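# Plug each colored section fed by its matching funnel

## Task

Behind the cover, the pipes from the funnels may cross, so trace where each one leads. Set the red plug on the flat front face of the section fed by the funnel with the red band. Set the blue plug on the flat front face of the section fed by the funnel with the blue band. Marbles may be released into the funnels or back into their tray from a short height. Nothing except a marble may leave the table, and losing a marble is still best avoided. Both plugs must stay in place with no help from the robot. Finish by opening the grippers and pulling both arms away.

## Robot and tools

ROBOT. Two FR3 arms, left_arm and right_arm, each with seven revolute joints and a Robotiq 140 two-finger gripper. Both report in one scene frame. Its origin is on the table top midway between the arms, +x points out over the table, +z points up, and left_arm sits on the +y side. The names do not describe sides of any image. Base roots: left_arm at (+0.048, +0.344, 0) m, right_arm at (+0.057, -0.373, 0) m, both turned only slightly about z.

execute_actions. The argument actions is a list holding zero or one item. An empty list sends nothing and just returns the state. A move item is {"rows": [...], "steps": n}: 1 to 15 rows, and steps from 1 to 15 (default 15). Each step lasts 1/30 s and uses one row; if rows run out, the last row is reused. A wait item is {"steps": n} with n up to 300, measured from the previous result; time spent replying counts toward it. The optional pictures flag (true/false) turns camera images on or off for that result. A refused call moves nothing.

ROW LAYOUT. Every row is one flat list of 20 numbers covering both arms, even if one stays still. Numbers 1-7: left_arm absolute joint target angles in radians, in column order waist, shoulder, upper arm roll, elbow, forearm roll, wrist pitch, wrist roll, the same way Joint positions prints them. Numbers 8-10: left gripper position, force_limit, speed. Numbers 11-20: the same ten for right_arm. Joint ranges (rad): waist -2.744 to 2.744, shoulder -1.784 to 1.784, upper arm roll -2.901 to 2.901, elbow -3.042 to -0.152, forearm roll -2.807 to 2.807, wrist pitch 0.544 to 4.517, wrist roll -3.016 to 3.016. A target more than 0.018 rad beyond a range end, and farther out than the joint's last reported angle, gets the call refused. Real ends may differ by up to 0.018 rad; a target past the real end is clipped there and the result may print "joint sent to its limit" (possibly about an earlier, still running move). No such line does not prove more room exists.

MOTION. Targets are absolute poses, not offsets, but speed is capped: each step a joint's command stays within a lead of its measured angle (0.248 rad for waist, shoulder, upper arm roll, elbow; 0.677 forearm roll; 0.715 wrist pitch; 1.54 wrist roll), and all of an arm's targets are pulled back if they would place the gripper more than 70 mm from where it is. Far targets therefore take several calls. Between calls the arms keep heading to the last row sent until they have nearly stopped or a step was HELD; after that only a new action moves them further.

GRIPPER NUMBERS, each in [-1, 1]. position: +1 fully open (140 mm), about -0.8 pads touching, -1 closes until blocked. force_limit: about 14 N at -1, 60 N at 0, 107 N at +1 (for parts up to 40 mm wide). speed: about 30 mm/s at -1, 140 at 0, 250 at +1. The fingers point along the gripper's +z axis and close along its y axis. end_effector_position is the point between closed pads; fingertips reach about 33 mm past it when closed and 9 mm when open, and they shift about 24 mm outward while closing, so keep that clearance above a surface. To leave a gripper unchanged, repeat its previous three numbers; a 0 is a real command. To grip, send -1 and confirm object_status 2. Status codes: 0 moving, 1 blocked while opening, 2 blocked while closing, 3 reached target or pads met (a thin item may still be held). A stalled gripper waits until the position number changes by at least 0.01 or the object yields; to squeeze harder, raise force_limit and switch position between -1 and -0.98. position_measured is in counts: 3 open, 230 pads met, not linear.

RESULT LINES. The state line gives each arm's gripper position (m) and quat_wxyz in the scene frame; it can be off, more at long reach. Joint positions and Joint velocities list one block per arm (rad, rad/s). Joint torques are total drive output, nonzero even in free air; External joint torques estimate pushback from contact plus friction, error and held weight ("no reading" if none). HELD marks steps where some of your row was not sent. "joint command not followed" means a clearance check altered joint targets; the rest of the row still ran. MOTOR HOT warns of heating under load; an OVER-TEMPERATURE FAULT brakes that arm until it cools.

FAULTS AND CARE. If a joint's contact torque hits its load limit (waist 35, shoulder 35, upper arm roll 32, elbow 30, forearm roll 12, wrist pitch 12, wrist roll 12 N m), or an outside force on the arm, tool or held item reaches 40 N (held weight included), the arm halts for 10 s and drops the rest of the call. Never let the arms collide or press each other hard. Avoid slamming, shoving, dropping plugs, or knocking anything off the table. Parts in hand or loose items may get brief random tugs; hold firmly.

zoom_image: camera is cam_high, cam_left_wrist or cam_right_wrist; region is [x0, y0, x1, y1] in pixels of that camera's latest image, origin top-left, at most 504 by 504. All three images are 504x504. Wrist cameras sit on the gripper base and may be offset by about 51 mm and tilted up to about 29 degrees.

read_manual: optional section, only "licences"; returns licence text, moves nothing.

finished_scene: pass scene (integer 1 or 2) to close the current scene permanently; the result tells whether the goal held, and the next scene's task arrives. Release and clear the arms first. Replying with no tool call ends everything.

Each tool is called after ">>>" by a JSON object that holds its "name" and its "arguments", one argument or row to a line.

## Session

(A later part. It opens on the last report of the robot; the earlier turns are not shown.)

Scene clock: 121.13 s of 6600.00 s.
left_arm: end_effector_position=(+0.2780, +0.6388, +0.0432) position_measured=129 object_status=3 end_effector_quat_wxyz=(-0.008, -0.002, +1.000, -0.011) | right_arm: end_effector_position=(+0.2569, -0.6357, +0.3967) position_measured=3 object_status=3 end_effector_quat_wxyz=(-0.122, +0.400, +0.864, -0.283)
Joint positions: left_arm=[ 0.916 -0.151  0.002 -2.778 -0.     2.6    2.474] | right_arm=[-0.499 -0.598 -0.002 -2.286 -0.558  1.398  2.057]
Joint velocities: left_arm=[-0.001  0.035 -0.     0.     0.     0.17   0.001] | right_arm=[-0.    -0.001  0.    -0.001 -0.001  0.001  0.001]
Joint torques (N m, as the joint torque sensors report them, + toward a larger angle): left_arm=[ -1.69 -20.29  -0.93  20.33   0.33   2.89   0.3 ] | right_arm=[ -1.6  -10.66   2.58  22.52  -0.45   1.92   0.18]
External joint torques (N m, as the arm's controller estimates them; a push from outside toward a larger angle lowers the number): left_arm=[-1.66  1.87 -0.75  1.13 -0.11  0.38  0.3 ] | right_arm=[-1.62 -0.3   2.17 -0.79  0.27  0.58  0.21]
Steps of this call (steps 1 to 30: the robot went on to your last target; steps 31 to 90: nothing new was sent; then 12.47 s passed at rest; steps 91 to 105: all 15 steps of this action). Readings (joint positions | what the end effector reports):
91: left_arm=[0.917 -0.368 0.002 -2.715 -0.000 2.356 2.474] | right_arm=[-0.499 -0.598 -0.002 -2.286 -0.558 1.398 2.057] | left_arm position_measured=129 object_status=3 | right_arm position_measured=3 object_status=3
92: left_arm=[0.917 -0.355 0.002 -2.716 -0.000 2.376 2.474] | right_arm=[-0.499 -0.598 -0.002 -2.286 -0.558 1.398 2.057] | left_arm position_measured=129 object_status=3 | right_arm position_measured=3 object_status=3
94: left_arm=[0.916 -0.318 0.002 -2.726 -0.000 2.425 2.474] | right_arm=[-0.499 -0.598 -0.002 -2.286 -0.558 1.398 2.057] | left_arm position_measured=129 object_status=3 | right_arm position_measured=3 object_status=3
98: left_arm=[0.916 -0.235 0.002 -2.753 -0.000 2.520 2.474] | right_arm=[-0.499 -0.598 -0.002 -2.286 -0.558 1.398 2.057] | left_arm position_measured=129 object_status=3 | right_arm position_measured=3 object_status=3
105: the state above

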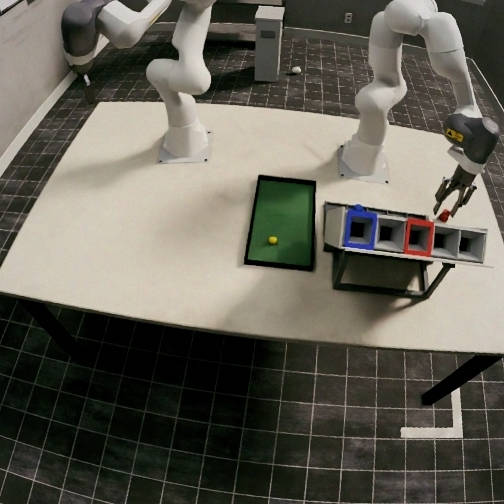

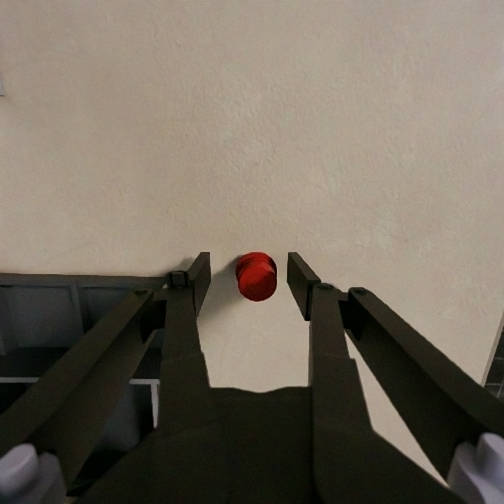

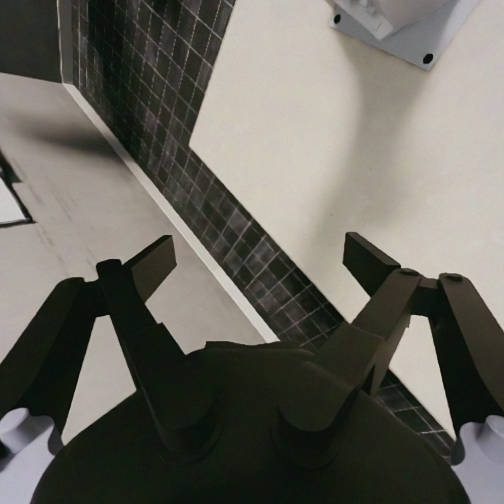

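>>> {"name": "execute_actions", "arguments": {
  "actions": [
    {"steps":5}
  ]
}}

Scene clock: 122.60 s of 6600.00 s.
left_arm: end_effector_position=(+0.2837, +0.6461, +0.0455) position_measured=129 object_status=3 end_effector_quat_wxyz=(+0.001, -0.002, +1.000, +0.000) | right_arm: end_effector_position=(+0.2569, -0.6357, +0.3967) position_measured=3 object_status=3 end_effector_quat_wxyz=(-0.122, +0.400, +0.863, -0.283)
Joint positions: left_arm=[ 0.916 -0.15   0.002 -2.778 -0.     2.629  2.474] | right_arm=[-0.499 -0.598 -0.002 -2.286 -0.558  1.398  2.057]
Joint velocities: left_arm=[-0.     0.    -0.002  0.    -0.    -0.001 -0.   ] | right_arm=[-0.     0.     0.001 -0.001  0.     0.001 -0.001]
Joint torques (N m, as the joint torque sensors report them, + toward a larger angle): left_arm=[ -1.62 -18.84  -1.94  19.85   0.43   2.8    0.39] | right_arm=[ -1.34 -11.15   2.97  23.01  -0.47   1.95   0.18]
External joint torques (N m, as the arm's controller estimates them; a push from outside toward a larger angle lowers the number): left_arm=[-1.58  1.6  -1.75  1.91 -0.01  0.38  0.39] | right_arm=[-1.35 -0.86  2.57 -0.25  0.23  0.62  0.22]
Steps of this call (steps 1 to 30: the robot went on to your last target; steps 31 to 44: nothing new was sent). Readings (joint positions | what the end effector reports):
1: left_arm=[0.916 -0.150 0.002 -2.778 -0.000 2.605 2.474] | right_arm=[-0.499 -0.598 -0.002 -2.286 -0.558 1.398 2.057] | left_arm position_measured=129 object_status=3 | right_arm position_measured=3 object_status=3
2: left_arm=[0.916 -0.150 0.002 -2.778 -0.000 2.609 2.474] | right_arm=[-0.499 -0.598 -0.002 -2.286 -0.558 1.398 2.057] | left_arm position_measured=129 object_status=3 | right_arm position_measured=3 object_status=3
4: left_arm=[0.916 -0.150 0.002 -2.778 -0.000 2.616 2.474] | right_arm=[-0.499 -0.598 -0.002 -2.286 -0.558 1.398 2.057] | left_arm position_measured=129 object_status=3 | right_arm position_measured=3 object_status=3
8: left_arm=[0.916 -0.150 0.002 -2.778 -0.000 2.623 2.474] | right_arm=[-0.499 -0.598 -0.002 -2.286 -0.558 1.398 2.057] | left_arm position_measured=129 object_status=3 | right_arm position_measured=3 object_status=3
44: the state above
All arms were judged still, so your last target was given up. Only a new action makes them travel on or press farther. Fingers that are still opening or closing keep moving.

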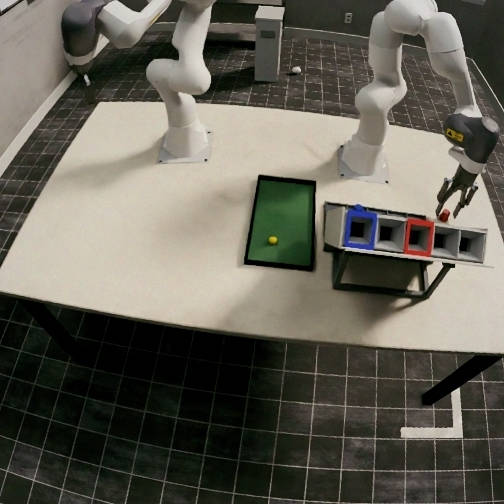

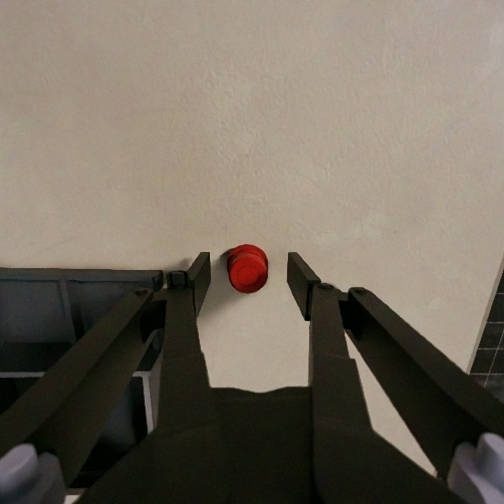

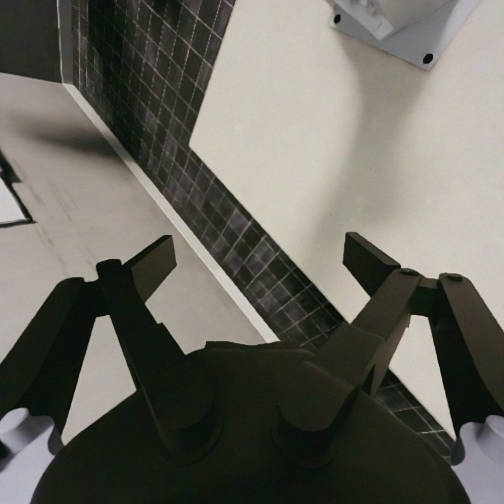

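>>> {"name": "execute_actions", "arguments": {
  "actions": [
    {"rows":[[0.914,-0.148,0,-2.777,0,2.632,2.478,-1,-0.3,-0.3,-0.5,-0.6,0,-2.287,-0.557,1.4,2.057,1,0,0]],"steps":15}
  ]
}}

Scene clock: 124.90 s of 6600.00 s.
left_arm: end_effector_position=(+0.2839, +0.6463, +0.0456) position_measured=190 object_status=0 end_effector_quat_wxyz=(+0.001, -0.002, +1.000, +0.001) | right_arm: end_effector_position=(+0.2569, -0.6357, +0.3967) position_measured=3 object_status=3 end_effector_quat_wxyz=(-0.122, +0.400, +0.863, -0.283)
Joint positions: left_arm=[ 0.916 -0.15   0.002 -2.778 -0.     2.63   2.474] | right_arm=[-0.499 -0.598 -0.002 -2.286 -0.558  1.398  2.057]
Joint velocities: left_arm=[-0.002  0.001  0.     0.001  0.001  0.001 -0.001] | right_arm=[-0.     0.002 -0.002  0.001  0.    -0.    -0.001]
Joint torques (N m, as the joint torque sensors report them, + toward a larger angle): left_arm=[ -1.37 -19.14  -0.99  20.15   0.42   2.67   0.26] | right_arm=[ -0.06 -11.48   2.9   21.73  -0.58   1.9    0.1 ]
External joint torques (N m, as the arm's controller estimates them; a push from outside toward a larger angle lowers the number): left_arm=[-1.35  1.28 -0.81  2.2  -0.02  0.25  0.26] | right_arm=[ 0.01 -1.15  2.63 -1.62  0.14  0.57  0.14]
Steps of this call (steps 1 to 54: nothing new was sent; steps 55 to 69: all 15 steps of this action). Readings (joint positions | what the end effector reports):
55: left_arm=[0.916 -0.150 0.002 -2.778 -0.000 2.629 2.474] | right_arm=[-0.499 -0.598 -0.002 -2.286 -0.558 1.398 2.057] | left_arm position_measured=129 object_status=0 | right_arm position_measured=3 object_status=3
56: left_arm=[0.916 -0.150 0.002 -2.778 -0.000 2.629 2.474] | right_arm=[-0.499 -0.598 -0.002 -2.286 -0.558 1.398 2.057] | left_arm position_measured=134 object_status=0 | right_arm position_measured=3 object_status=3
58: left_arm=[0.916 -0.150 0.002 -2.778 -0.000 2.629 2.474] | right_arm=[-0.499 -0.598 -0.002 -2.286 -0.558 1.398 2.057] | left_arm position_measured=145 object_status=0 | right_arm position_measured=3 object_status=3
62: left_arm=[0.916 -0.150 0.002 -2.778 -0.000 2.630 2.474] | right_arm=[-0.499 -0.598 -0.002 -2.286 -0.558 1.398 2.057] | left_arm position_measured=168 object_status=0 | right_arm position_measured=3 object_status=3
69: the state above

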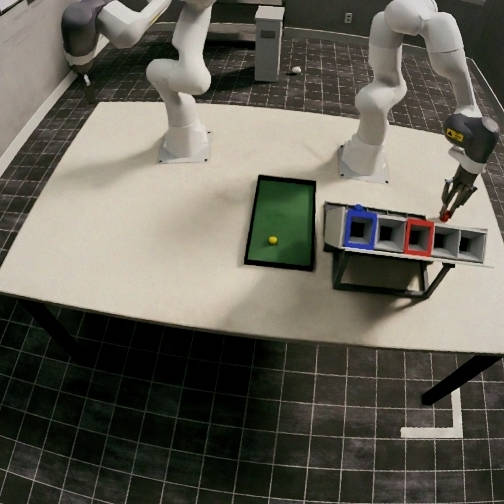

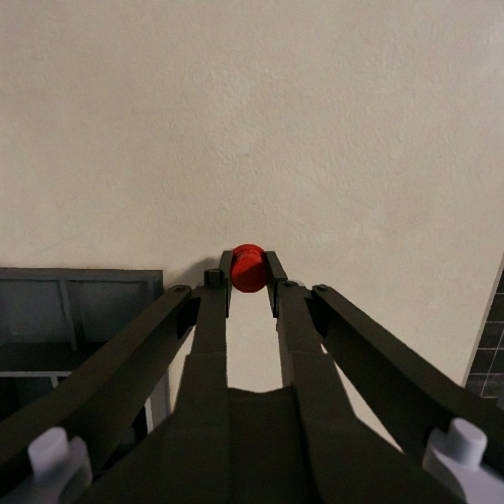

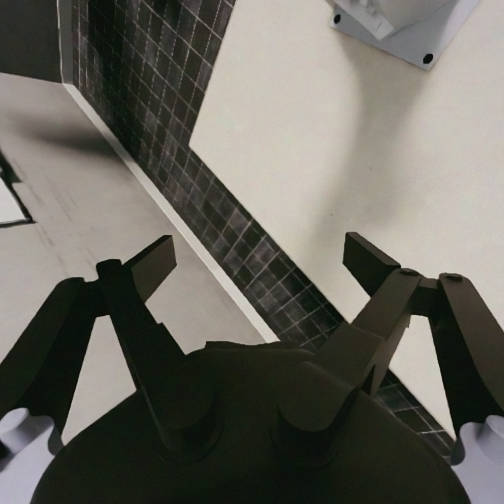

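>>> {"name": "execute_actions", "arguments": {
  "actions": [
    {"rows":[[0.914,-0.17,0,-2.772,0,2.58,2.478,-1,-0.3,-0.3,-0.5,-0.6,0,-2.287,-0.557,1.4,2.057,1,0,0],[0.914,-0.2,0,-2.765,0,2.53,2.478,-1,-0.3,-0.3,-0.5,-0.6,0,-2.287,-0.557,1.4,2.057,1,0,0],[0.914,-0.23,0,-2.756,0,2.48,2.478,-1,-0.3,-0.3,-0.5,-0.6,0,-2.287,-0.557,1.4,2.057,1,0,0],[0.914,-0.26,0,-2.747,0,2.44,2.478,-1,-0.3,-0.3,-0.5,-0.6,0,-2.287,-0.557,1.4,2.057,1,0,0],[0.914,-0.29,0,-2.738,0,2.4,2.478,-1,-0.3,-0.3,-0.5,-0.6,0,-2.287,-0.557,1.4,2.057,1,0,0],[0.914,-0.32,0,-2.73,0,2.37,2.478,-1,-0.3,-0.3,-0.5,-0.6,0,-2.287,-0.557,1.4,2.057,1,0,0],[0.914,-0.36,0,-2.73,0,2.34,2.478,-1,-0.3,-0.3,-0.5,-0.6,0,-2.287,-0.557,1.4,2.057,1,0,0],[0.914,-0.4,0,-2.74,0,2.32,2.45,-1,-0.3,-0.3,-0.5,-0.6,0,-2.287,-0.557,1.4,2.057,1,0,0],[0.914,-0.44,0,-2.76,0,2.3,2.4,-1,-0.3,-0.3,-0.5,-0.6,0,-2.287,-0.557,1.4,2.057,1,0,0],[0.9,-0.48,0,-2.785,0,2.28,2.35,-1,-0.3,-0.3,-0.5,-0.6,0,-2.287,-0.557,1.4,2.057,1,0,0],[0.88,-0.52,0,-2.81,0,2.265,2.3,-1,-0.3,-0.3,-0.5,-0.6,0,-2.287,-0.557,1.4,2.057,1,0,0],[0.86,-0.56,0,-2.835,0,2.25,2.25,-1,-0.3,-0.3,-0.5,-0.6,0,-2.287,-0.557,1.4,2.057,1,0,0],[0.83,-0.6,0,-2.86,0,2.243,2.2,-1,-0.3,-0.3,-0.5,-0.6,0,-2.287,-0.557,1.4,2.057,1,0,0],[0.8,-0.64,0,-2.885,0,2.243,2.15,-1,-0.3,-0.3,-0.5,-0.6,0,-2.287,-0.557,1.4,2.057,1,0,0],[0.75,-0.67,0,-2.909,0,2.243,2.1,-1,-0.3,-0.3,-0.5,-0.6,0,-2.287,-0.557,1.4,2.057,1,0,0]],"steps":15}
  ],
  "pictures": false
}}

>>> {"name": "execute_actions", "arguments": {
  "actions": [
    {"rows":[[0.5,-0.67,0,-2.909,0,2.243,1.8,-1,-0.3,-0.3,-0.5,-0.6,0,-2.287,-0.557,1.4,2.057,1,0,0],[0.5,-0.67,0,-2.909,0,2.243,1.6,-1,-0.3,-0.3,-0.5,-0.6,0,-2.287,-0.557,1.4,2.057,1,0,0],[-0.388,-0.67,0,-2.909,0,2.243,1.175,-1,-0.3,-0.3,-0.5,-0.6,0,-2.287,-0.557,1.4,2.057,1,0,0]],"steps":15}
  ],
  "pictures": false
}}

>>> {"name": "execute_actions", "arguments": {
  "actions": [
    {"steps":30}
  ]
}}

Scene clock: 139.57 s of 6600.00 s.
left_arm: end_effector_position=(+0.2832, +0.5932, +0.1464) position_measured=190 object_status=2 end_effector_quat_wxyz=(+0.017, -0.020, +1.000, +0.016) | right_arm: end_effector_position=(+0.2569, -0.6357, +0.3967) position_measured=3 object_status=3 end_effector_quat_wxyz=(-0.122, +0.400, +0.863, -0.283)
Joint positions: left_arm=[ 0.822 -0.595  0.003 -2.855 -0.     2.307  2.346] | right_arm=[-0.499 -0.598 -0.002 -2.286 -0.558  1.398  2.057]
Joint velocities: left_arm=[-0.9   -1.045 -0.053 -0.675  0.    -0.385 -0.799] | right_arm=[ 0.     0.001  0.003 -0.    -0.002 -0.    -0.   ]
Joint torques (N m, as the joint torque sensors report them, + toward a larger angle): left_arm=[ 1.23 -3.    0.68 24.69  0.57  2.44 -0.33] | right_arm=[ -0.38 -10.77   3.19  21.78  -0.55   1.92   0.17]
External joint torques (N m, as the arm's controller estimates them; a push from outside toward a larger angle lowers the number): left_arm=[-1.26 -1.45  0.65  0.36 -0.16 -0.46 -0.35] | right_arm=[-0.48 -0.43  2.66 -1.53  0.16  0.58  0.21]
Steps of this call (steps 1 to 15: the robot went on to your last target; steps 16 to 90: nothing new was sent; then 11.17 s passed at rest; steps 91 to 105: all 15 steps of this action). Readings (joint positions | what the end effector reports):
91: left_arm=[0.916 -0.153 0.002 -2.777 -0.000 2.622 2.474] | right_arm=[-0.499 -0.598 -0.002 -2.286 -0.558 1.398 2.057] | left_arm position_measured=190 object_status=2 | right_arm position_measured=3 object_status=3
92: left_arm=[0.916 -0.163 0.002 -2.776 -0.000 2.605 2.474] | right_arm=[-0.499 -0.598 -0.002 -2.286 -0.558 1.398 2.057] | left_arm position_measured=190 object_status=2 | right_arm position_measured=3 object_status=3
94: left_arm=[0.916 -0.201 0.002 -2.768 -0.000 2.557 2.474] | right_arm=[-0.499 -0.598 -0.002 -2.286 -0.558 1.398 2.057] | left_arm position_measured=190 object_status=2 | right_arm position_measured=3 object_status=3
98: left_arm=[0.916 -0.321 0.001 -2.742 -0.000 2.446 2.472] | right_arm=[-0.499 -0.598 -0.002 -2.286 -0.558 1.398 2.057] | left_arm position_measured=190 object_status=2 | right_arm position_measured=3 object_status=3
105: the state above

Scene clock: 140.07 s of 6600.00 s.
left_arm: end_effector_position=(+0.3556, +0.2782, +0.1424) position_measured=190 object_status=2 end_effector_quat_wxyz=(+0.007, +0.065, +0.998, -0.001) | right_arm: end_effector_position=(+0.2569, -0.6357, +0.3967) position_measured=3 object_status=3 end_effector_quat_wxyz=(-0.122, +0.400, +0.863, -0.283)
Joint positions: left_arm=[-0.201 -0.667 -0.    -2.905 -0.     2.253  1.489] | right_arm=[-0.499 -0.598 -0.002 -2.286 -0.558  1.398  2.057]
Joint velocities: left_arm=[-1.993 -0.003 -0.087  0.     0.002 -0.023 -0.91 ] | right_arm=[ 0.001 -0.    -0.002 -0.001 -0.     0.    -0.   ]
Joint torques (N m, as the joint torque sensors report them, + toward a larger angle): left_arm=[ 6.25 -7.84  4.38 23.    0.63  1.83 -0.18] | right_arm=[ -0.76 -12.32   3.03  21.4   -0.49   1.98   0.14]
External joint torques (N m, as the arm's controller estimates them; a push from outside toward a larger angle lowers the number): left_arm=[-2.96 -0.35  0.57  1.65  0.01 -0.32 -0.21] | right_arm=[-0.74 -1.98  2.71 -1.92  0.23  0.65  0.17]
Steps of this call (steps 1 to 15: all 15 steps of this action). Readings (joint positions | what the end effector reports):
1: left_arm=[0.768 -0.620 0.008 -2.871 -0.000 2.297 2.303] | right_arm=[-0.499 -0.598 -0.002 -2.286 -0.558 1.398 2.057] | left_arm position_measured=190 object_status=2 | right_arm position_measured=3 object_status=3
2: left_arm=[0.704 -0.635 0.007 -2.880 -0.000 2.290 2.245] | right_arm=[-0.499 -0.598 -0.002 -2.286 -0.558 1.398 2.057] | left_arm position_measured=190 object_status=2 | right_arm position_measured=3 object_status=3
4: left_arm=[0.572 -0.652 0.004 -2.892 -0.000 2.278 2.071] | right_arm=[-0.499 -0.598 -0.002 -2.286 -0.558 1.398 2.057] | left_arm position_measured=190 object_status=2 | right_arm position_measured=3 object_status=3
8: left_arm=[0.296 -0.664 0.001 -2.902 -0.000 2.263 1.791] | right_arm=[-0.499 -0.598 -0.002 -2.286 -0.558 1.398 2.057] | left_arm position_measured=190 object_status=2 | right_arm position_measured=3 object_status=3
15: the state above

Scene clock: 141.07 s of 6600.00 s.
left_arm: end_effector_position=(+0.3345, +0.2240, +0.1404) position_measured=190 object_status=2 end_effector_quat_wxyz=(+0.002, +0.008, +1.000, -0.000) | right_arm: end_effector_position=(+0.2569, -0.6357, +0.3967) position_measured=3 object_status=3 end_effector_quat_wxyz=(-0.122, +0.400, +0.863, -0.283)
Joint positions: left_arm=[-0.386 -0.667 -0.002 -2.908 -0.     2.245  1.191] | right_arm=[-0.499 -0.598 -0.002 -2.286 -0.558  1.398  2.057]
Joint velocities: left_arm=[ 0.    -0.     0.001  0.    -0.001 -0.    -0.038] | right_arm=[ 0.001 -0.001 -0.001  0.001 -0.     0.     0.001]
Joint torques (N m, as the joint torque sensors report them, + toward a larger angle): left_arm=[-2.39 -9.2   0.2  24.76  0.52  2.15 -0.05] | right_arm=[ -0.82 -11.35   1.92  22.13  -0.53   1.91   0.09]
External joint torques (N m, as the arm's controller estimates them; a push from outside toward a larger angle lowers the number): left_arm=[-2.42 -1.71  0.72  2.05 -0.11 -0.31 -0.05] | right_arm=[-0.8  -0.99  1.59 -1.2   0.18  0.58  0.12]
Steps of this call (steps 1 to 30: the robot went on to your last target). Readings (joint positions | what the end effector reports):
1: left_arm=[-0.264 -0.667 -0.002 -2.905 -0.000 2.252 1.457] | right_arm=[-0.499 -0.598 -0.002 -2.286 -0.558 1.398 2.057] | left_arm position_measured=190 object_status=2 | right_arm position_measured=3 object_status=3
2: left_arm=[-0.309 -0.667 -0.005 -2.905 -0.000 2.251 1.428] | right_arm=[-0.499 -0.598 -0.002 -2.286 -0.558 1.398 2.057] | left_arm position_measured=190 object_status=2 | right_arm position_measured=3 object_status=3
4: left_arm=[-0.356 -0.667 -0.006 -2.906 -0.000 2.250 1.379] | right_arm=[-0.499 -0.598 -0.002 -2.286 -0.558 1.398 2.057] | left_arm position_measured=190 object_status=2 | right_arm position_measured=3 object_status=3
8: left_arm=[-0.381 -0.667 -0.004 -2.908 -0.000 2.247 1.308] | right_arm=[-0.499 -0.598 -0.002 -2.286 -0.558 1.398 2.057] | left_arm position_measured=190 object_status=2 | right_arm position_measured=3 object_status=3
30: the state above

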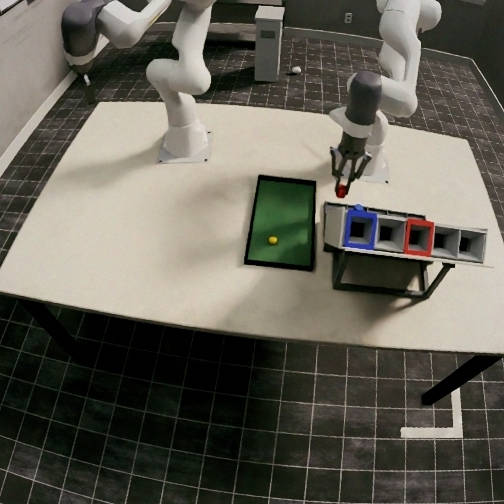

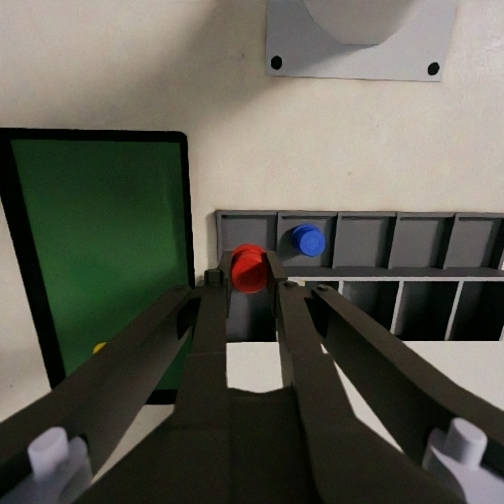

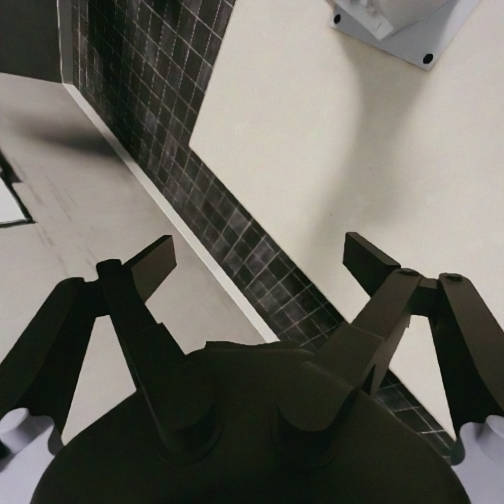

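>>> {"name": "zoom_image", "arguments": {
  "camera": "cam_left_wrist",
  "region": [190,200,400,360]
}}

Region (190, 200, 400, 360) of cam_left_wrist's 504x504 image, scaled by 2.400, with more detail than that image has; it fills the top 384 rows of this view, and the rest is white.

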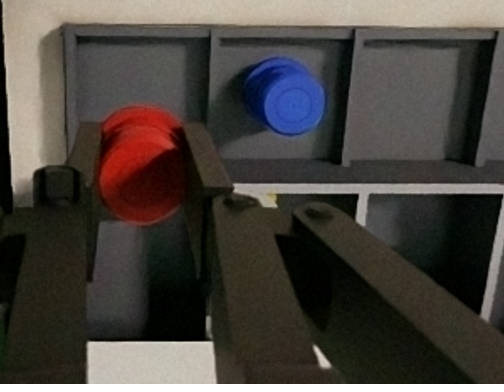

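>>> {"name": "execute_actions", "arguments": {
  "actions": [
    {"rows":[[-0.386,-0.65,0,-2.918,0,2.32,1.175,-1,-0.3,-0.3,-0.5,-0.6,0,-2.287,-0.557,1.4,2.057,1,0,0],[-0.386,-0.63,0,-2.927,0,2.37,1.175,-1,-0.3,-0.3,-0.5,-0.6,0,-2.287,-0.557,1.4,2.057,1,0,0],[-0.386,-0.61,0,-2.936,0,2.41,1.175,-1,-0.3,-0.3,-0.5,-0.6,0,-2.287,-0.557,1.4,2.057,1,0,0],[-0.386,-0.59,0,-2.944,0,2.44,1.175,-1,-0.3,-0.3,-0.5,-0.6,0,-2.287,-0.557,1.4,2.057,1,0,0],[-0.386,-0.57,0,-2.952,0,2.47,1.175,-1,-0.3,-0.3,-0.5,-0.6,0,-2.287,-0.557,1.4,2.057,1,0,0],[-0.386,-0.55,0,-2.96,0,2.5,1.175,-1,-0.3,-0.3,-0.5,-0.6,0,-2.287,-0.557,1.4,2.057,1,0,0],[-0.386,-0.53,0,-2.967,0,2.525,1.175,-1,-0.3,-0.3,-0.5,-0.6,0,-2.287,-0.557,1.4,2.057,1,0,0],[-0.386,-0.51,0,-2.974,0,2.55,1.175,-1,-0.3,-0.3,-0.5,-0.6,0,-2.287,-0.557,1.4,2.057,1,0,0],[-0.386,-0.49,0,-2.98,0,2.57,1.175,-1,-0.3,-0.3,-0.5,-0.6,0,-2.287,-0.557,1.4,2.057,1,0,0],[-0.386,-0.475,0,-2.985,0,2.585,1.175,-1,-0.3,-0.3,-0.5,-0.6,0,-2.287,-0.557,1.4,2.057,1,0,0],[-0.386,-0.46,0,-2.989,0,2.594,1.175,-1,-0.3,-0.3,-0.5,-0.6,0,-2.287,-0.557,1.4,2.057,1,0,0],[-0.386,-0.445,0,-2.993,0,2.594,1.175,-1,-0.3,-0.3,-0.5,-0.6,0,-2.287,-0.557,1.4,2.057,1,0,0],[-0.386,-0.432,0,-2.996,0,2.594,1.175,-1,-0.3,-0.3,-0.5,-0.6,0,-2.287,-0.557,1.4,2.057,1,0,0],[-0.386,-0.42,0,-2.999,0,2.594,1.175,-1,-0.3,-0.3,-0.5,-0.6,0,-2.287,-0.557,1.4,2.057,1,0,0],[-0.386,-0.41,0,-3.001,0,2.594,1.175,-1,-0.3,-0.3,-0.5,-0.6,0,-2.287,-0.557,1.4,2.057,1,0,0]],"steps":15}
  ],
  "pictures": false
}}

>>> {"name": "execute_actions", "arguments": {
  "actions": [
    {"steps":14}
  ]
}}

Scene clock: 152.93 s of 6600.00 s.
left_arm: end_effector_position=(+0.3308, +0.2255, +0.0603) position_measured=190 object_status=2 end_effector_quat_wxyz=(-0.004, +0.003, +1.000, +0.002) | right_arm: end_effector_position=(+0.2569, -0.6357, +0.3967) position_measured=3 object_status=3 end_effector_quat_wxyz=(-0.122, +0.400, +0.863, -0.283)
Joint positions: left_arm=[-0.386 -0.437 -0.002 -2.994 -0.     2.548  1.179] | right_arm=[-0.499 -0.598 -0.002 -2.286 -0.558  1.398  2.057]
Joint velocities: left_arm=[-0.001  0.364  0.    -0.1    0.002  0.248 -0.001] | right_arm=[ 0.001 -0.    -0.    -0.    -0.001 -0.001  0.001]
Joint torques (N m, as the joint torque sensors report them, + toward a larger angle): left_arm=[ -0.52 -12.54   0.11  22.14   0.32   3.12  -0.11] | right_arm=[ -0.73 -10.99   2.85  21.79  -0.55   1.83   0.17]
External joint torques (N m, as the arm's controller estimates them; a push from outside toward a larger angle lowers the number): left_arm=[-0.51  1.99  0.49  1.85 -0.12  0.49 -0.11] | right_arm=[-0.76 -0.64  2.44 -1.54  0.16  0.5   0.2 ]
Steps of this call (steps 1 to 15: the robot went on to your last target; steps 16 to 90: nothing new was sent; then 8.37 s passed at rest; steps 91 to 105: all 15 steps of this action). Readings (joint positions | what the end effector reports):
91: left_arm=[-0.386 -0.665 -0.002 -2.910 -0.000 2.257 1.179] | right_arm=[-0.499 -0.598 -0.002 -2.286 -0.558 1.398 2.057] | left_arm position_measured=190 object_status=2 | right_arm position_measured=3 object_status=3
92: left_arm=[-0.386 -0.657 -0.002 -2.913 -0.000 2.277 1.179] | right_arm=[-0.499 -0.598 -0.002 -2.286 -0.558 1.398 2.057] | left_arm position_measured=190 object_status=2 | right_arm position_measured=3 object_status=3
94: left_arm=[-0.386 -0.630 -0.002 -2.925 -0.000 2.325 1.179] | right_arm=[-0.499 -0.598 -0.002 -2.286 -0.558 1.398 2.057] | left_arm position_measured=190 object_status=2 | right_arm position_measured=3 object_status=3
98: left_arm=[-0.386 -0.554 -0.002 -2.956 -0.000 2.429 1.179] | right_arm=[-0.499 -0.598 -0.002 -2.286 -0.558 1.398 2.057] | left_arm position_measured=190 object_status=2 | right_arm position_measured=3 object_status=3
105: the state above

Scene clock: 153.40 s of 6600.00 s.
left_arm: end_effector_position=(+0.3323, +0.2248, +0.0536) position_measured=190 object_status=2 end_effector_quat_wxyz=(-0.000, +0.003, +1.000, +0.000) | right_arm: end_effector_position=(+0.2569, -0.6357, +0.3967) position_measured=3 object_status=3 end_effector_quat_wxyz=(-0.122, +0.400, +0.863, -0.283)
Joint positions: left_arm=[-0.386 -0.412 -0.002 -3.001 -0.     2.588  1.179] | right_arm=[-0.499 -0.598 -0.002 -2.286 -0.558  1.398  2.057]
Joint velocities: left_arm=[ 0.     0.    -0.001 -0.001  0.     0.018 -0.001] | right_arm=[-0.001  0.    -0.002  0.002  0.     0.001 -0.   ]
Joint torques (N m, as the joint torque sensors report them, + toward a larger angle): left_arm=[ 0.55 -9.52  0.38 20.42  0.3   2.68 -0.03] | right_arm=[ -0.14 -10.76   3.18  22.39  -0.44   1.89   0.12]
External joint torques (N m, as the arm's controller estimates them; a push from outside toward a larger angle lowers the number): left_arm=[ 0.61  2.32  0.79  1.94 -0.12  0.26 -0.03] | right_arm=[-0.09 -0.41  2.88 -0.95  0.29  0.56  0.15]
Steps of this call (steps 1 to 14: the robot went on to your last target). Readings (joint positions | what the end effector reports):
1: left_arm=[-0.386 -0.427 -0.002 -2.997 -0.000 2.555 1.179] | right_arm=[-0.499 -0.598 -0.002 -2.286 -0.558 1.398 2.057] | left_arm position_measured=190 object_status=2 | right_arm position_measured=3 object_status=3
2: left_arm=[-0.386 -0.420 -0.002 -2.999 -0.000 2.561 1.179] | right_arm=[-0.499 -0.598 -0.002 -2.286 -0.558 1.398 2.057] | left_arm position_measured=190 object_status=2 | right_arm position_measured=3 object_status=3
4: left_arm=[-0.386 -0.414 -0.002 -3.001 -0.000 2.570 1.179] | right_arm=[-0.499 -0.598 -0.002 -2.286 -0.558 1.398 2.057] | left_arm position_measured=190 object_status=2 | right_arm position_measured=3 object_status=3
8: left_arm=[-0.386 -0.413 -0.002 -3.001 -0.000 2.581 1.179] | right_arm=[-0.499 -0.598 -0.002 -2.286 -0.558 1.398 2.057] | left_arm position_measured=190 object_status=2 | right_arm position_measured=3 object_status=3
14: the state above

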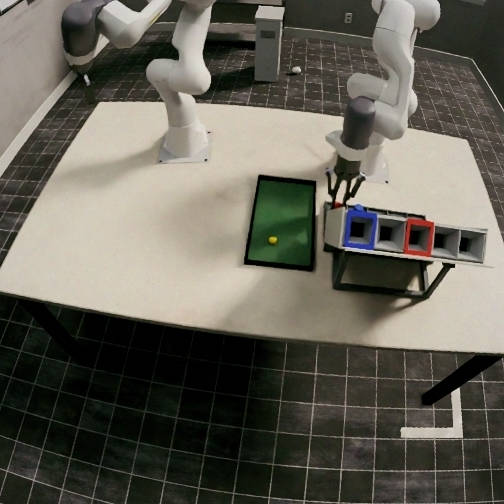

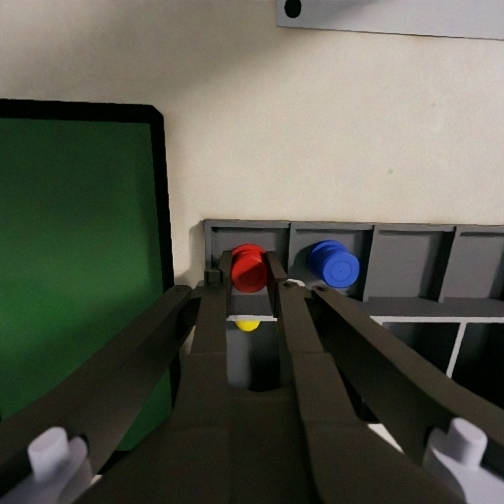

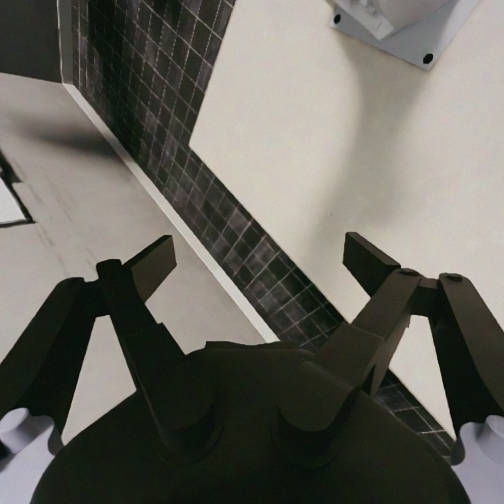

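Marble confirmed in section 1.

>>> {"name": "execute_actions", "arguments": {
  "actions": [
    {"rows":[[-0.386,-0.41,0,-3.001,0,2.594,1.175,-0.36,-0.3,-0.6,-0.5,-0.6,0,-2.287,-0.557,1.4,2.057,1,0,0]],"steps":10}
  ],
  "pictures": false
}}

>>> {"name": "execute_actions", "arguments": {
  "actions": [
    {"rows":[[-0.386,-0.43,0,-2.996,0,2.53,1.175,-0.36,-0.3,-0.6,-0.5,-0.6,0,-2.287,-0.557,1.4,2.057,1,0,0],[-0.386,-0.45,0,-2.991,0,2.48,1.175,-0.36,-0.3,-0.6,-0.5,-0.6,0,-2.287,-0.557,1.4,2.057,1,0,0],[-0.386,-0.475,0,-2.985,0,2.43,1.175,-0.36,-0.3,-0.6,-0.5,-0.6,0,-2.287,-0.557,1.4,2.057,1,0,0],[-0.386,-0.5,0,-2.977,0,2.39,1.175,-0.36,-0.3,-0.6,-0.5,-0.6,0,-2.287,-0.557,1.4,2.057,1,0,0],[-0.386,-0.525,0,-2.969,0,2.35,1.175,-0.36,-0.3,-0.6,-0.5,-0.6,0,-2.287,-0.557,1.4,2.057,1,0,0],[-0.386,-0.55,0,-2.96,0,2.31,1.175,-0.36,-0.3,-0.6,-0.5,-0.6,0,-2.287,-0.557,1.4,2.057,1,0,0],[-0.386,-0.575,0,-2.95,0,2.27,1.175,-0.36,-0.3,-0.6,-0.5,-0.6,0,-2.287,-0.557,1.4,2.057,1,0,0],[-0.386,-0.6,0,-2.94,0,2.23,1.175,-0.36,-0.3,-0.6,-0.5,-0.6,0,-2.287,-0.557,1.4,2.057,1,0,0],[-0.386,-0.63,0,-2.927,0,2.19,1.175,-0.36,-0.3,-0.6,-0.5,-0.6,0,-2.287,-0.557,1.4,2.057,1,0,0],[-0.386,-0.66,0,-2.91,0,2.15,1.175,-0.36,-0.3,-0.6,-0.5,-0.6,0,-2.287,-0.557,1.4,2.057,1,0,0],[-0.386,-0.7,0,-2.89,0,2.1,1.175,-0.36,-0.3,-0.6,-0.5,-0.6,0,-2.287,-0.557,1.4,2.057,1,0,0],[-0.386,-0.74,0,-2.87,0,2.05,1.175,-0.36,-0.3,-0.6,-0.5,-0.6,0,-2.287,-0.557,1.4,2.057,1,0,0],[-0.386,-0.78,0,-2.85,0,2.0,1.175,-0.36,-0.3,-0.6,-0.5,-0.6,0,-2.287,-0.557,1.4,2.057,1,0,0],[-0.386,-0.82,0,-2.82,0,1.96,1.175,-0.36,-0.3,-0.6,-0.5,-0.6,0,-2.287,-0.557,1.4,2.057,1,0,0],[-0.386,-0.86,0,-2.8,0,1.94,1.175,-0.36,-0.3,-0.6,-0.5,-0.6,0,-2.287,-0.557,1.4,2.057,1,0,0]],"steps":15}
  ],
  "pictures": false
}}

>>> {"name": "execute_actions", "arguments": {
  "actions": [
    {"steps":15}
  ]
}}

Scene clock: 162.23 s of 6600.00 s.
left_arm: end_effector_position=(+0.3332, +0.2245, +0.0538) position_measured=174 object_status=0 end_effector_quat_wxyz=(+0.001, +0.003, +1.000, -0.000) | right_arm: end_effector_position=(+0.2569, -0.6357, +0.3967) position_measured=3 object_status=3 end_effector_quat_wxyz=(-0.122, +0.400, +0.863, -0.283)
Joint positions: left_arm=[-0.386 -0.412 -0.002 -3.001 -0.     2.591  1.179] | right_arm=[-0.499 -0.598 -0.002 -2.286 -0.558  1.398  2.057]
Joint velocities: left_arm=[-0.001  0.002 -0.001 -0.001  0.002  0.001 -0.   ] | right_arm=[ 0.002 -0.    -0.002  0.    -0.001  0.     0.   ]
Joint torques (N m, as the joint torque sensors report them, + toward a larger angle): left_arm=[ -0.25 -10.11  -0.01  20.46   0.33   2.84   0.02] | right_arm=[ -0.34 -10.47   2.88  21.66  -0.58   1.86   0.13]
External joint torques (N m, as the arm's controller estimates them; a push from outside toward a larger angle lowers the number): left_arm=[-0.23  1.67  0.37  1.96 -0.09  0.42  0.02] | right_arm=[-0.32 -0.17  2.54 -1.66  0.14  0.53  0.16]
Steps of this call (steps 1 to 30: the robot went on to your last target; steps 31 to 90: nothing new was sent; then 5.50 s passed at rest; steps 91 to 100: all 10 steps of this action). Readings (joint positions | what the end effector reports):
91: left_arm=[-0.386 -0.412 -0.002 -3.001 -0.000 2.591 1.179] | right_arm=[-0.499 -0.598 -0.002 -2.286 -0.558 1.398 2.057] | left_arm position_measured=190 object_status=0 | right_arm position_measured=3 object_status=3
92: left_arm=[-0.386 -0.412 -0.002 -3.001 -0.000 2.591 1.179] | right_arm=[-0.499 -0.598 -0.002 -2.286 -0.558 1.398 2.057] | left_arm position_measured=190 object_status=0 | right_arm position_measured=3 object_status=3
94: left_arm=[-0.386 -0.412 -0.002 -3.001 -0.000 2.591 1.179] | right_arm=[-0.499 -0.598 -0.002 -2.286 -0.558 1.398 2.057] | left_arm position_measured=179 object_status=0 | right_arm position_measured=3 object_status=3
98: left_arm=[-0.386 -0.412 -0.002 -3.001 -0.000 2.591 1.179] | right_arm=[-0.499 -0.598 -0.002 -2.286 -0.558 1.398 2.057] | left_arm position_measured=174 object_status=0 | right_arm position_measured=3 object_status=3
100: the state above

Scene clock: 162.73 s of 6600.00 s.
left_arm: end_effector_position=(+0.3381, +0.2225, +0.1883) position_measured=174 object_status=3 end_effector_quat_wxyz=(+0.018, +0.003, +1.000, -0.007) | right_arm: end_effector_position=(+0.2569, -0.6357, +0.3967) position_measured=3 object_status=3 end_effector_quat_wxyz=(-0.122, +0.400, +0.863, -0.283)
Joint positions: left_arm=[-0.386 -0.773 -0.001 -2.849 -0.     2.116  1.179] | right_arm=[-0.499 -0.598 -0.002 -2.286 -0.558  1.398  2.057]
Joint velocities: left_arm=[-0.001 -1.146 -0.002  0.663 -0.001 -1.027  0.001] | right_arm=[ 0.001 -0.    -0.001 -0.001 -0.001  0.001  0.001]
Joint torques (N m, as the joint torque sensors report them, + toward a larger angle): left_arm=[-0.24 -0.21  0.38 22.64  0.69  1.57 -0.07] | right_arm=[ -0.2  -11.42   2.88  21.7   -0.61   1.93   0.15]
External joint torques (N m, as the arm's controller estimates them; a push from outside toward a larger angle lowers the number): left_arm=[-0.17 -0.43  1.07  2.58  0.   -0.65 -0.07] | right_arm=[-0.15 -1.14  2.56 -1.56  0.11  0.61  0.19]
Steps of this call (steps 1 to 15: all 15 steps of this action). Readings (joint positions | what the end effector reports):
1: left_arm=[-0.386 -0.415 -0.002 -3.000 -0.000 2.582 1.179] | right_arm=[-0.499 -0.598 -0.002 -2.286 -0.558 1.398 2.057] | left_arm position_measured=174 object_status=0 | right_arm position_measured=3 object_status=3
2: left_arm=[-0.386 -0.423 -0.002 -2.999 -0.000 2.564 1.179] | right_arm=[-0.499 -0.598 -0.002 -2.286 -0.558 1.398 2.057] | left_arm position_measured=174 object_status=0 | right_arm position_measured=3 object_status=3
4: left_arm=[-0.386 -0.454 -0.002 -2.993 -0.000 2.514 1.179] | right_arm=[-0.499 -0.598 -0.002 -2.286 -0.558 1.398 2.057] | left_arm position_measured=174 object_status=3 | right_arm position_measured=3 object_status=3
8: left_arm=[-0.386 -0.545 -0.002 -2.962 -0.000 2.388 1.179] | right_arm=[-0.499 -0.598 -0.002 -2.286 -0.558 1.398 2.057] | left_arm position_measured=174 object_status=3 | right_arm position_measured=3 object_status=3
15: the state above

Scene clock: 163.23 s of 6600.00 s.
left_arm: end_effector_position=(+0.3191, +0.2305, +0.2226) position_measured=174 object_status=3 end_effector_quat_wxyz=(+0.005, +0.003, +1.000, -0.002) | right_arm: end_effector_position=(+0.2569, -0.6357, +0.3967) position_measured=3 object_status=3 end_effector_quat_wxyz=(-0.122, +0.400, +0.863, -0.283)
Joint positions: left_arm=[-0.386 -0.858 -0.001 -2.799 -0.     1.952  1.179] | right_arm=[-0.499 -0.598 -0.002 -2.286 -0.558  1.398  2.057]
Joint velocities: left_arm=[ 0.    -0.     0.001  0.002 -0.001 -0.056 -0.   ] | right_arm=[ 0.001 -0.001  0.    -0.001 -0.     0.    -0.   ]
Joint torques (N m, as the joint torque sensors report them, + toward a larger angle): left_arm=[-0.12 -3.52 -0.13 24.97  0.74  2.27 -0.11] | right_arm=[ -0.66 -10.16   2.64  22.52  -0.7    1.98   0.19]
External joint torques (N m, as the arm's controller estimates them; a push from outside toward a larger angle lowers the number): left_arm=[-0.12 -0.11  0.53  0.49  0.   -0.23 -0.11] | right_arm=[-0.72  0.24  2.19 -0.86  0.01  0.63  0.22]
Steps of this call (steps 1 to 15: the robot went on to your last target). Readings (joint positions | what the end effector reports):
1: left_arm=[-0.386 -0.806 -0.001 -2.829 -0.000 2.086 1.179] | right_arm=[-0.499 -0.598 -0.002 -2.286 -0.558 1.398 2.057] | left_arm position_measured=174 object_status=3 | right_arm position_measured=3 object_status=3
2: left_arm=[-0.386 -0.830 -0.001 -2.813 -0.000 2.062 1.179] | right_arm=[-0.499 -0.598 -0.002 -2.286 -0.558 1.398 2.057] | left_arm position_measured=174 object_status=3 | right_arm position_measured=3 object_status=3
4: left_arm=[-0.386 -0.853 -0.001 -2.799 -0.000 2.026 1.179] | right_arm=[-0.499 -0.598 -0.002 -2.286 -0.558 1.398 2.057] | left_arm position_measured=174 object_status=3 | right_arm position_measured=3 object_status=3
8: left_arm=[-0.386 -0.858 -0.001 -2.798 -0.000 1.981 1.179] | right_arm=[-0.499 -0.598 -0.002 -2.286 -0.558 1.398 2.057] | left_arm position_measured=174 object_status=3 | right_arm position_measured=3 object_status=3
15: the state above

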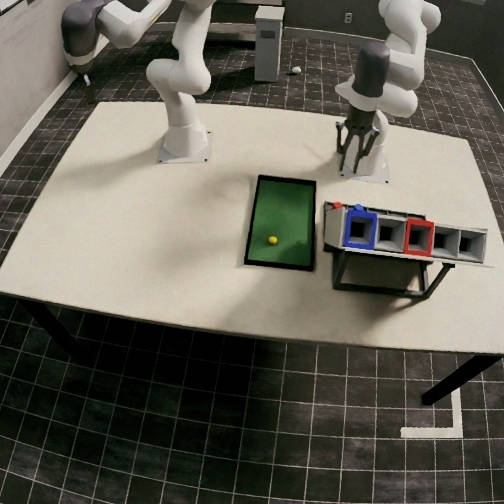

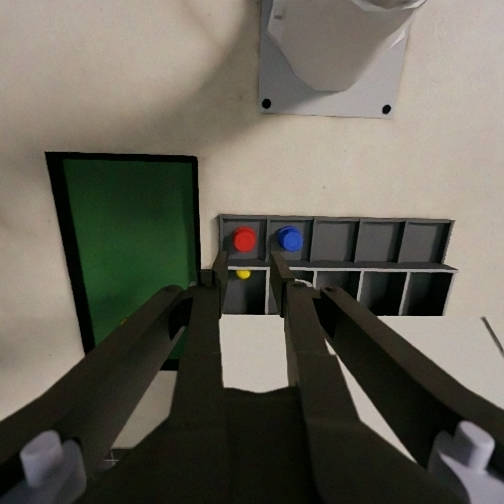

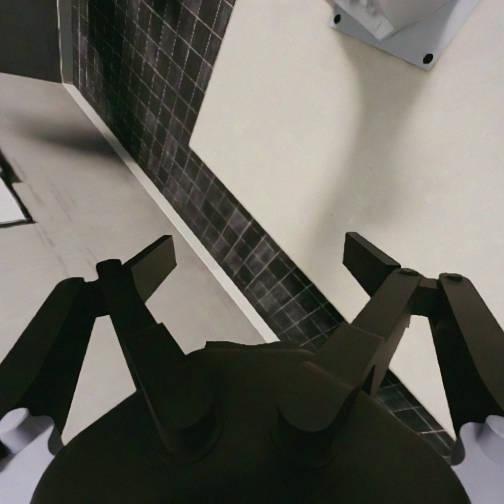

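>>> {"name": "finished_scene", "arguments": {
  "scene": 2
}}

The scene is finished: the task was done.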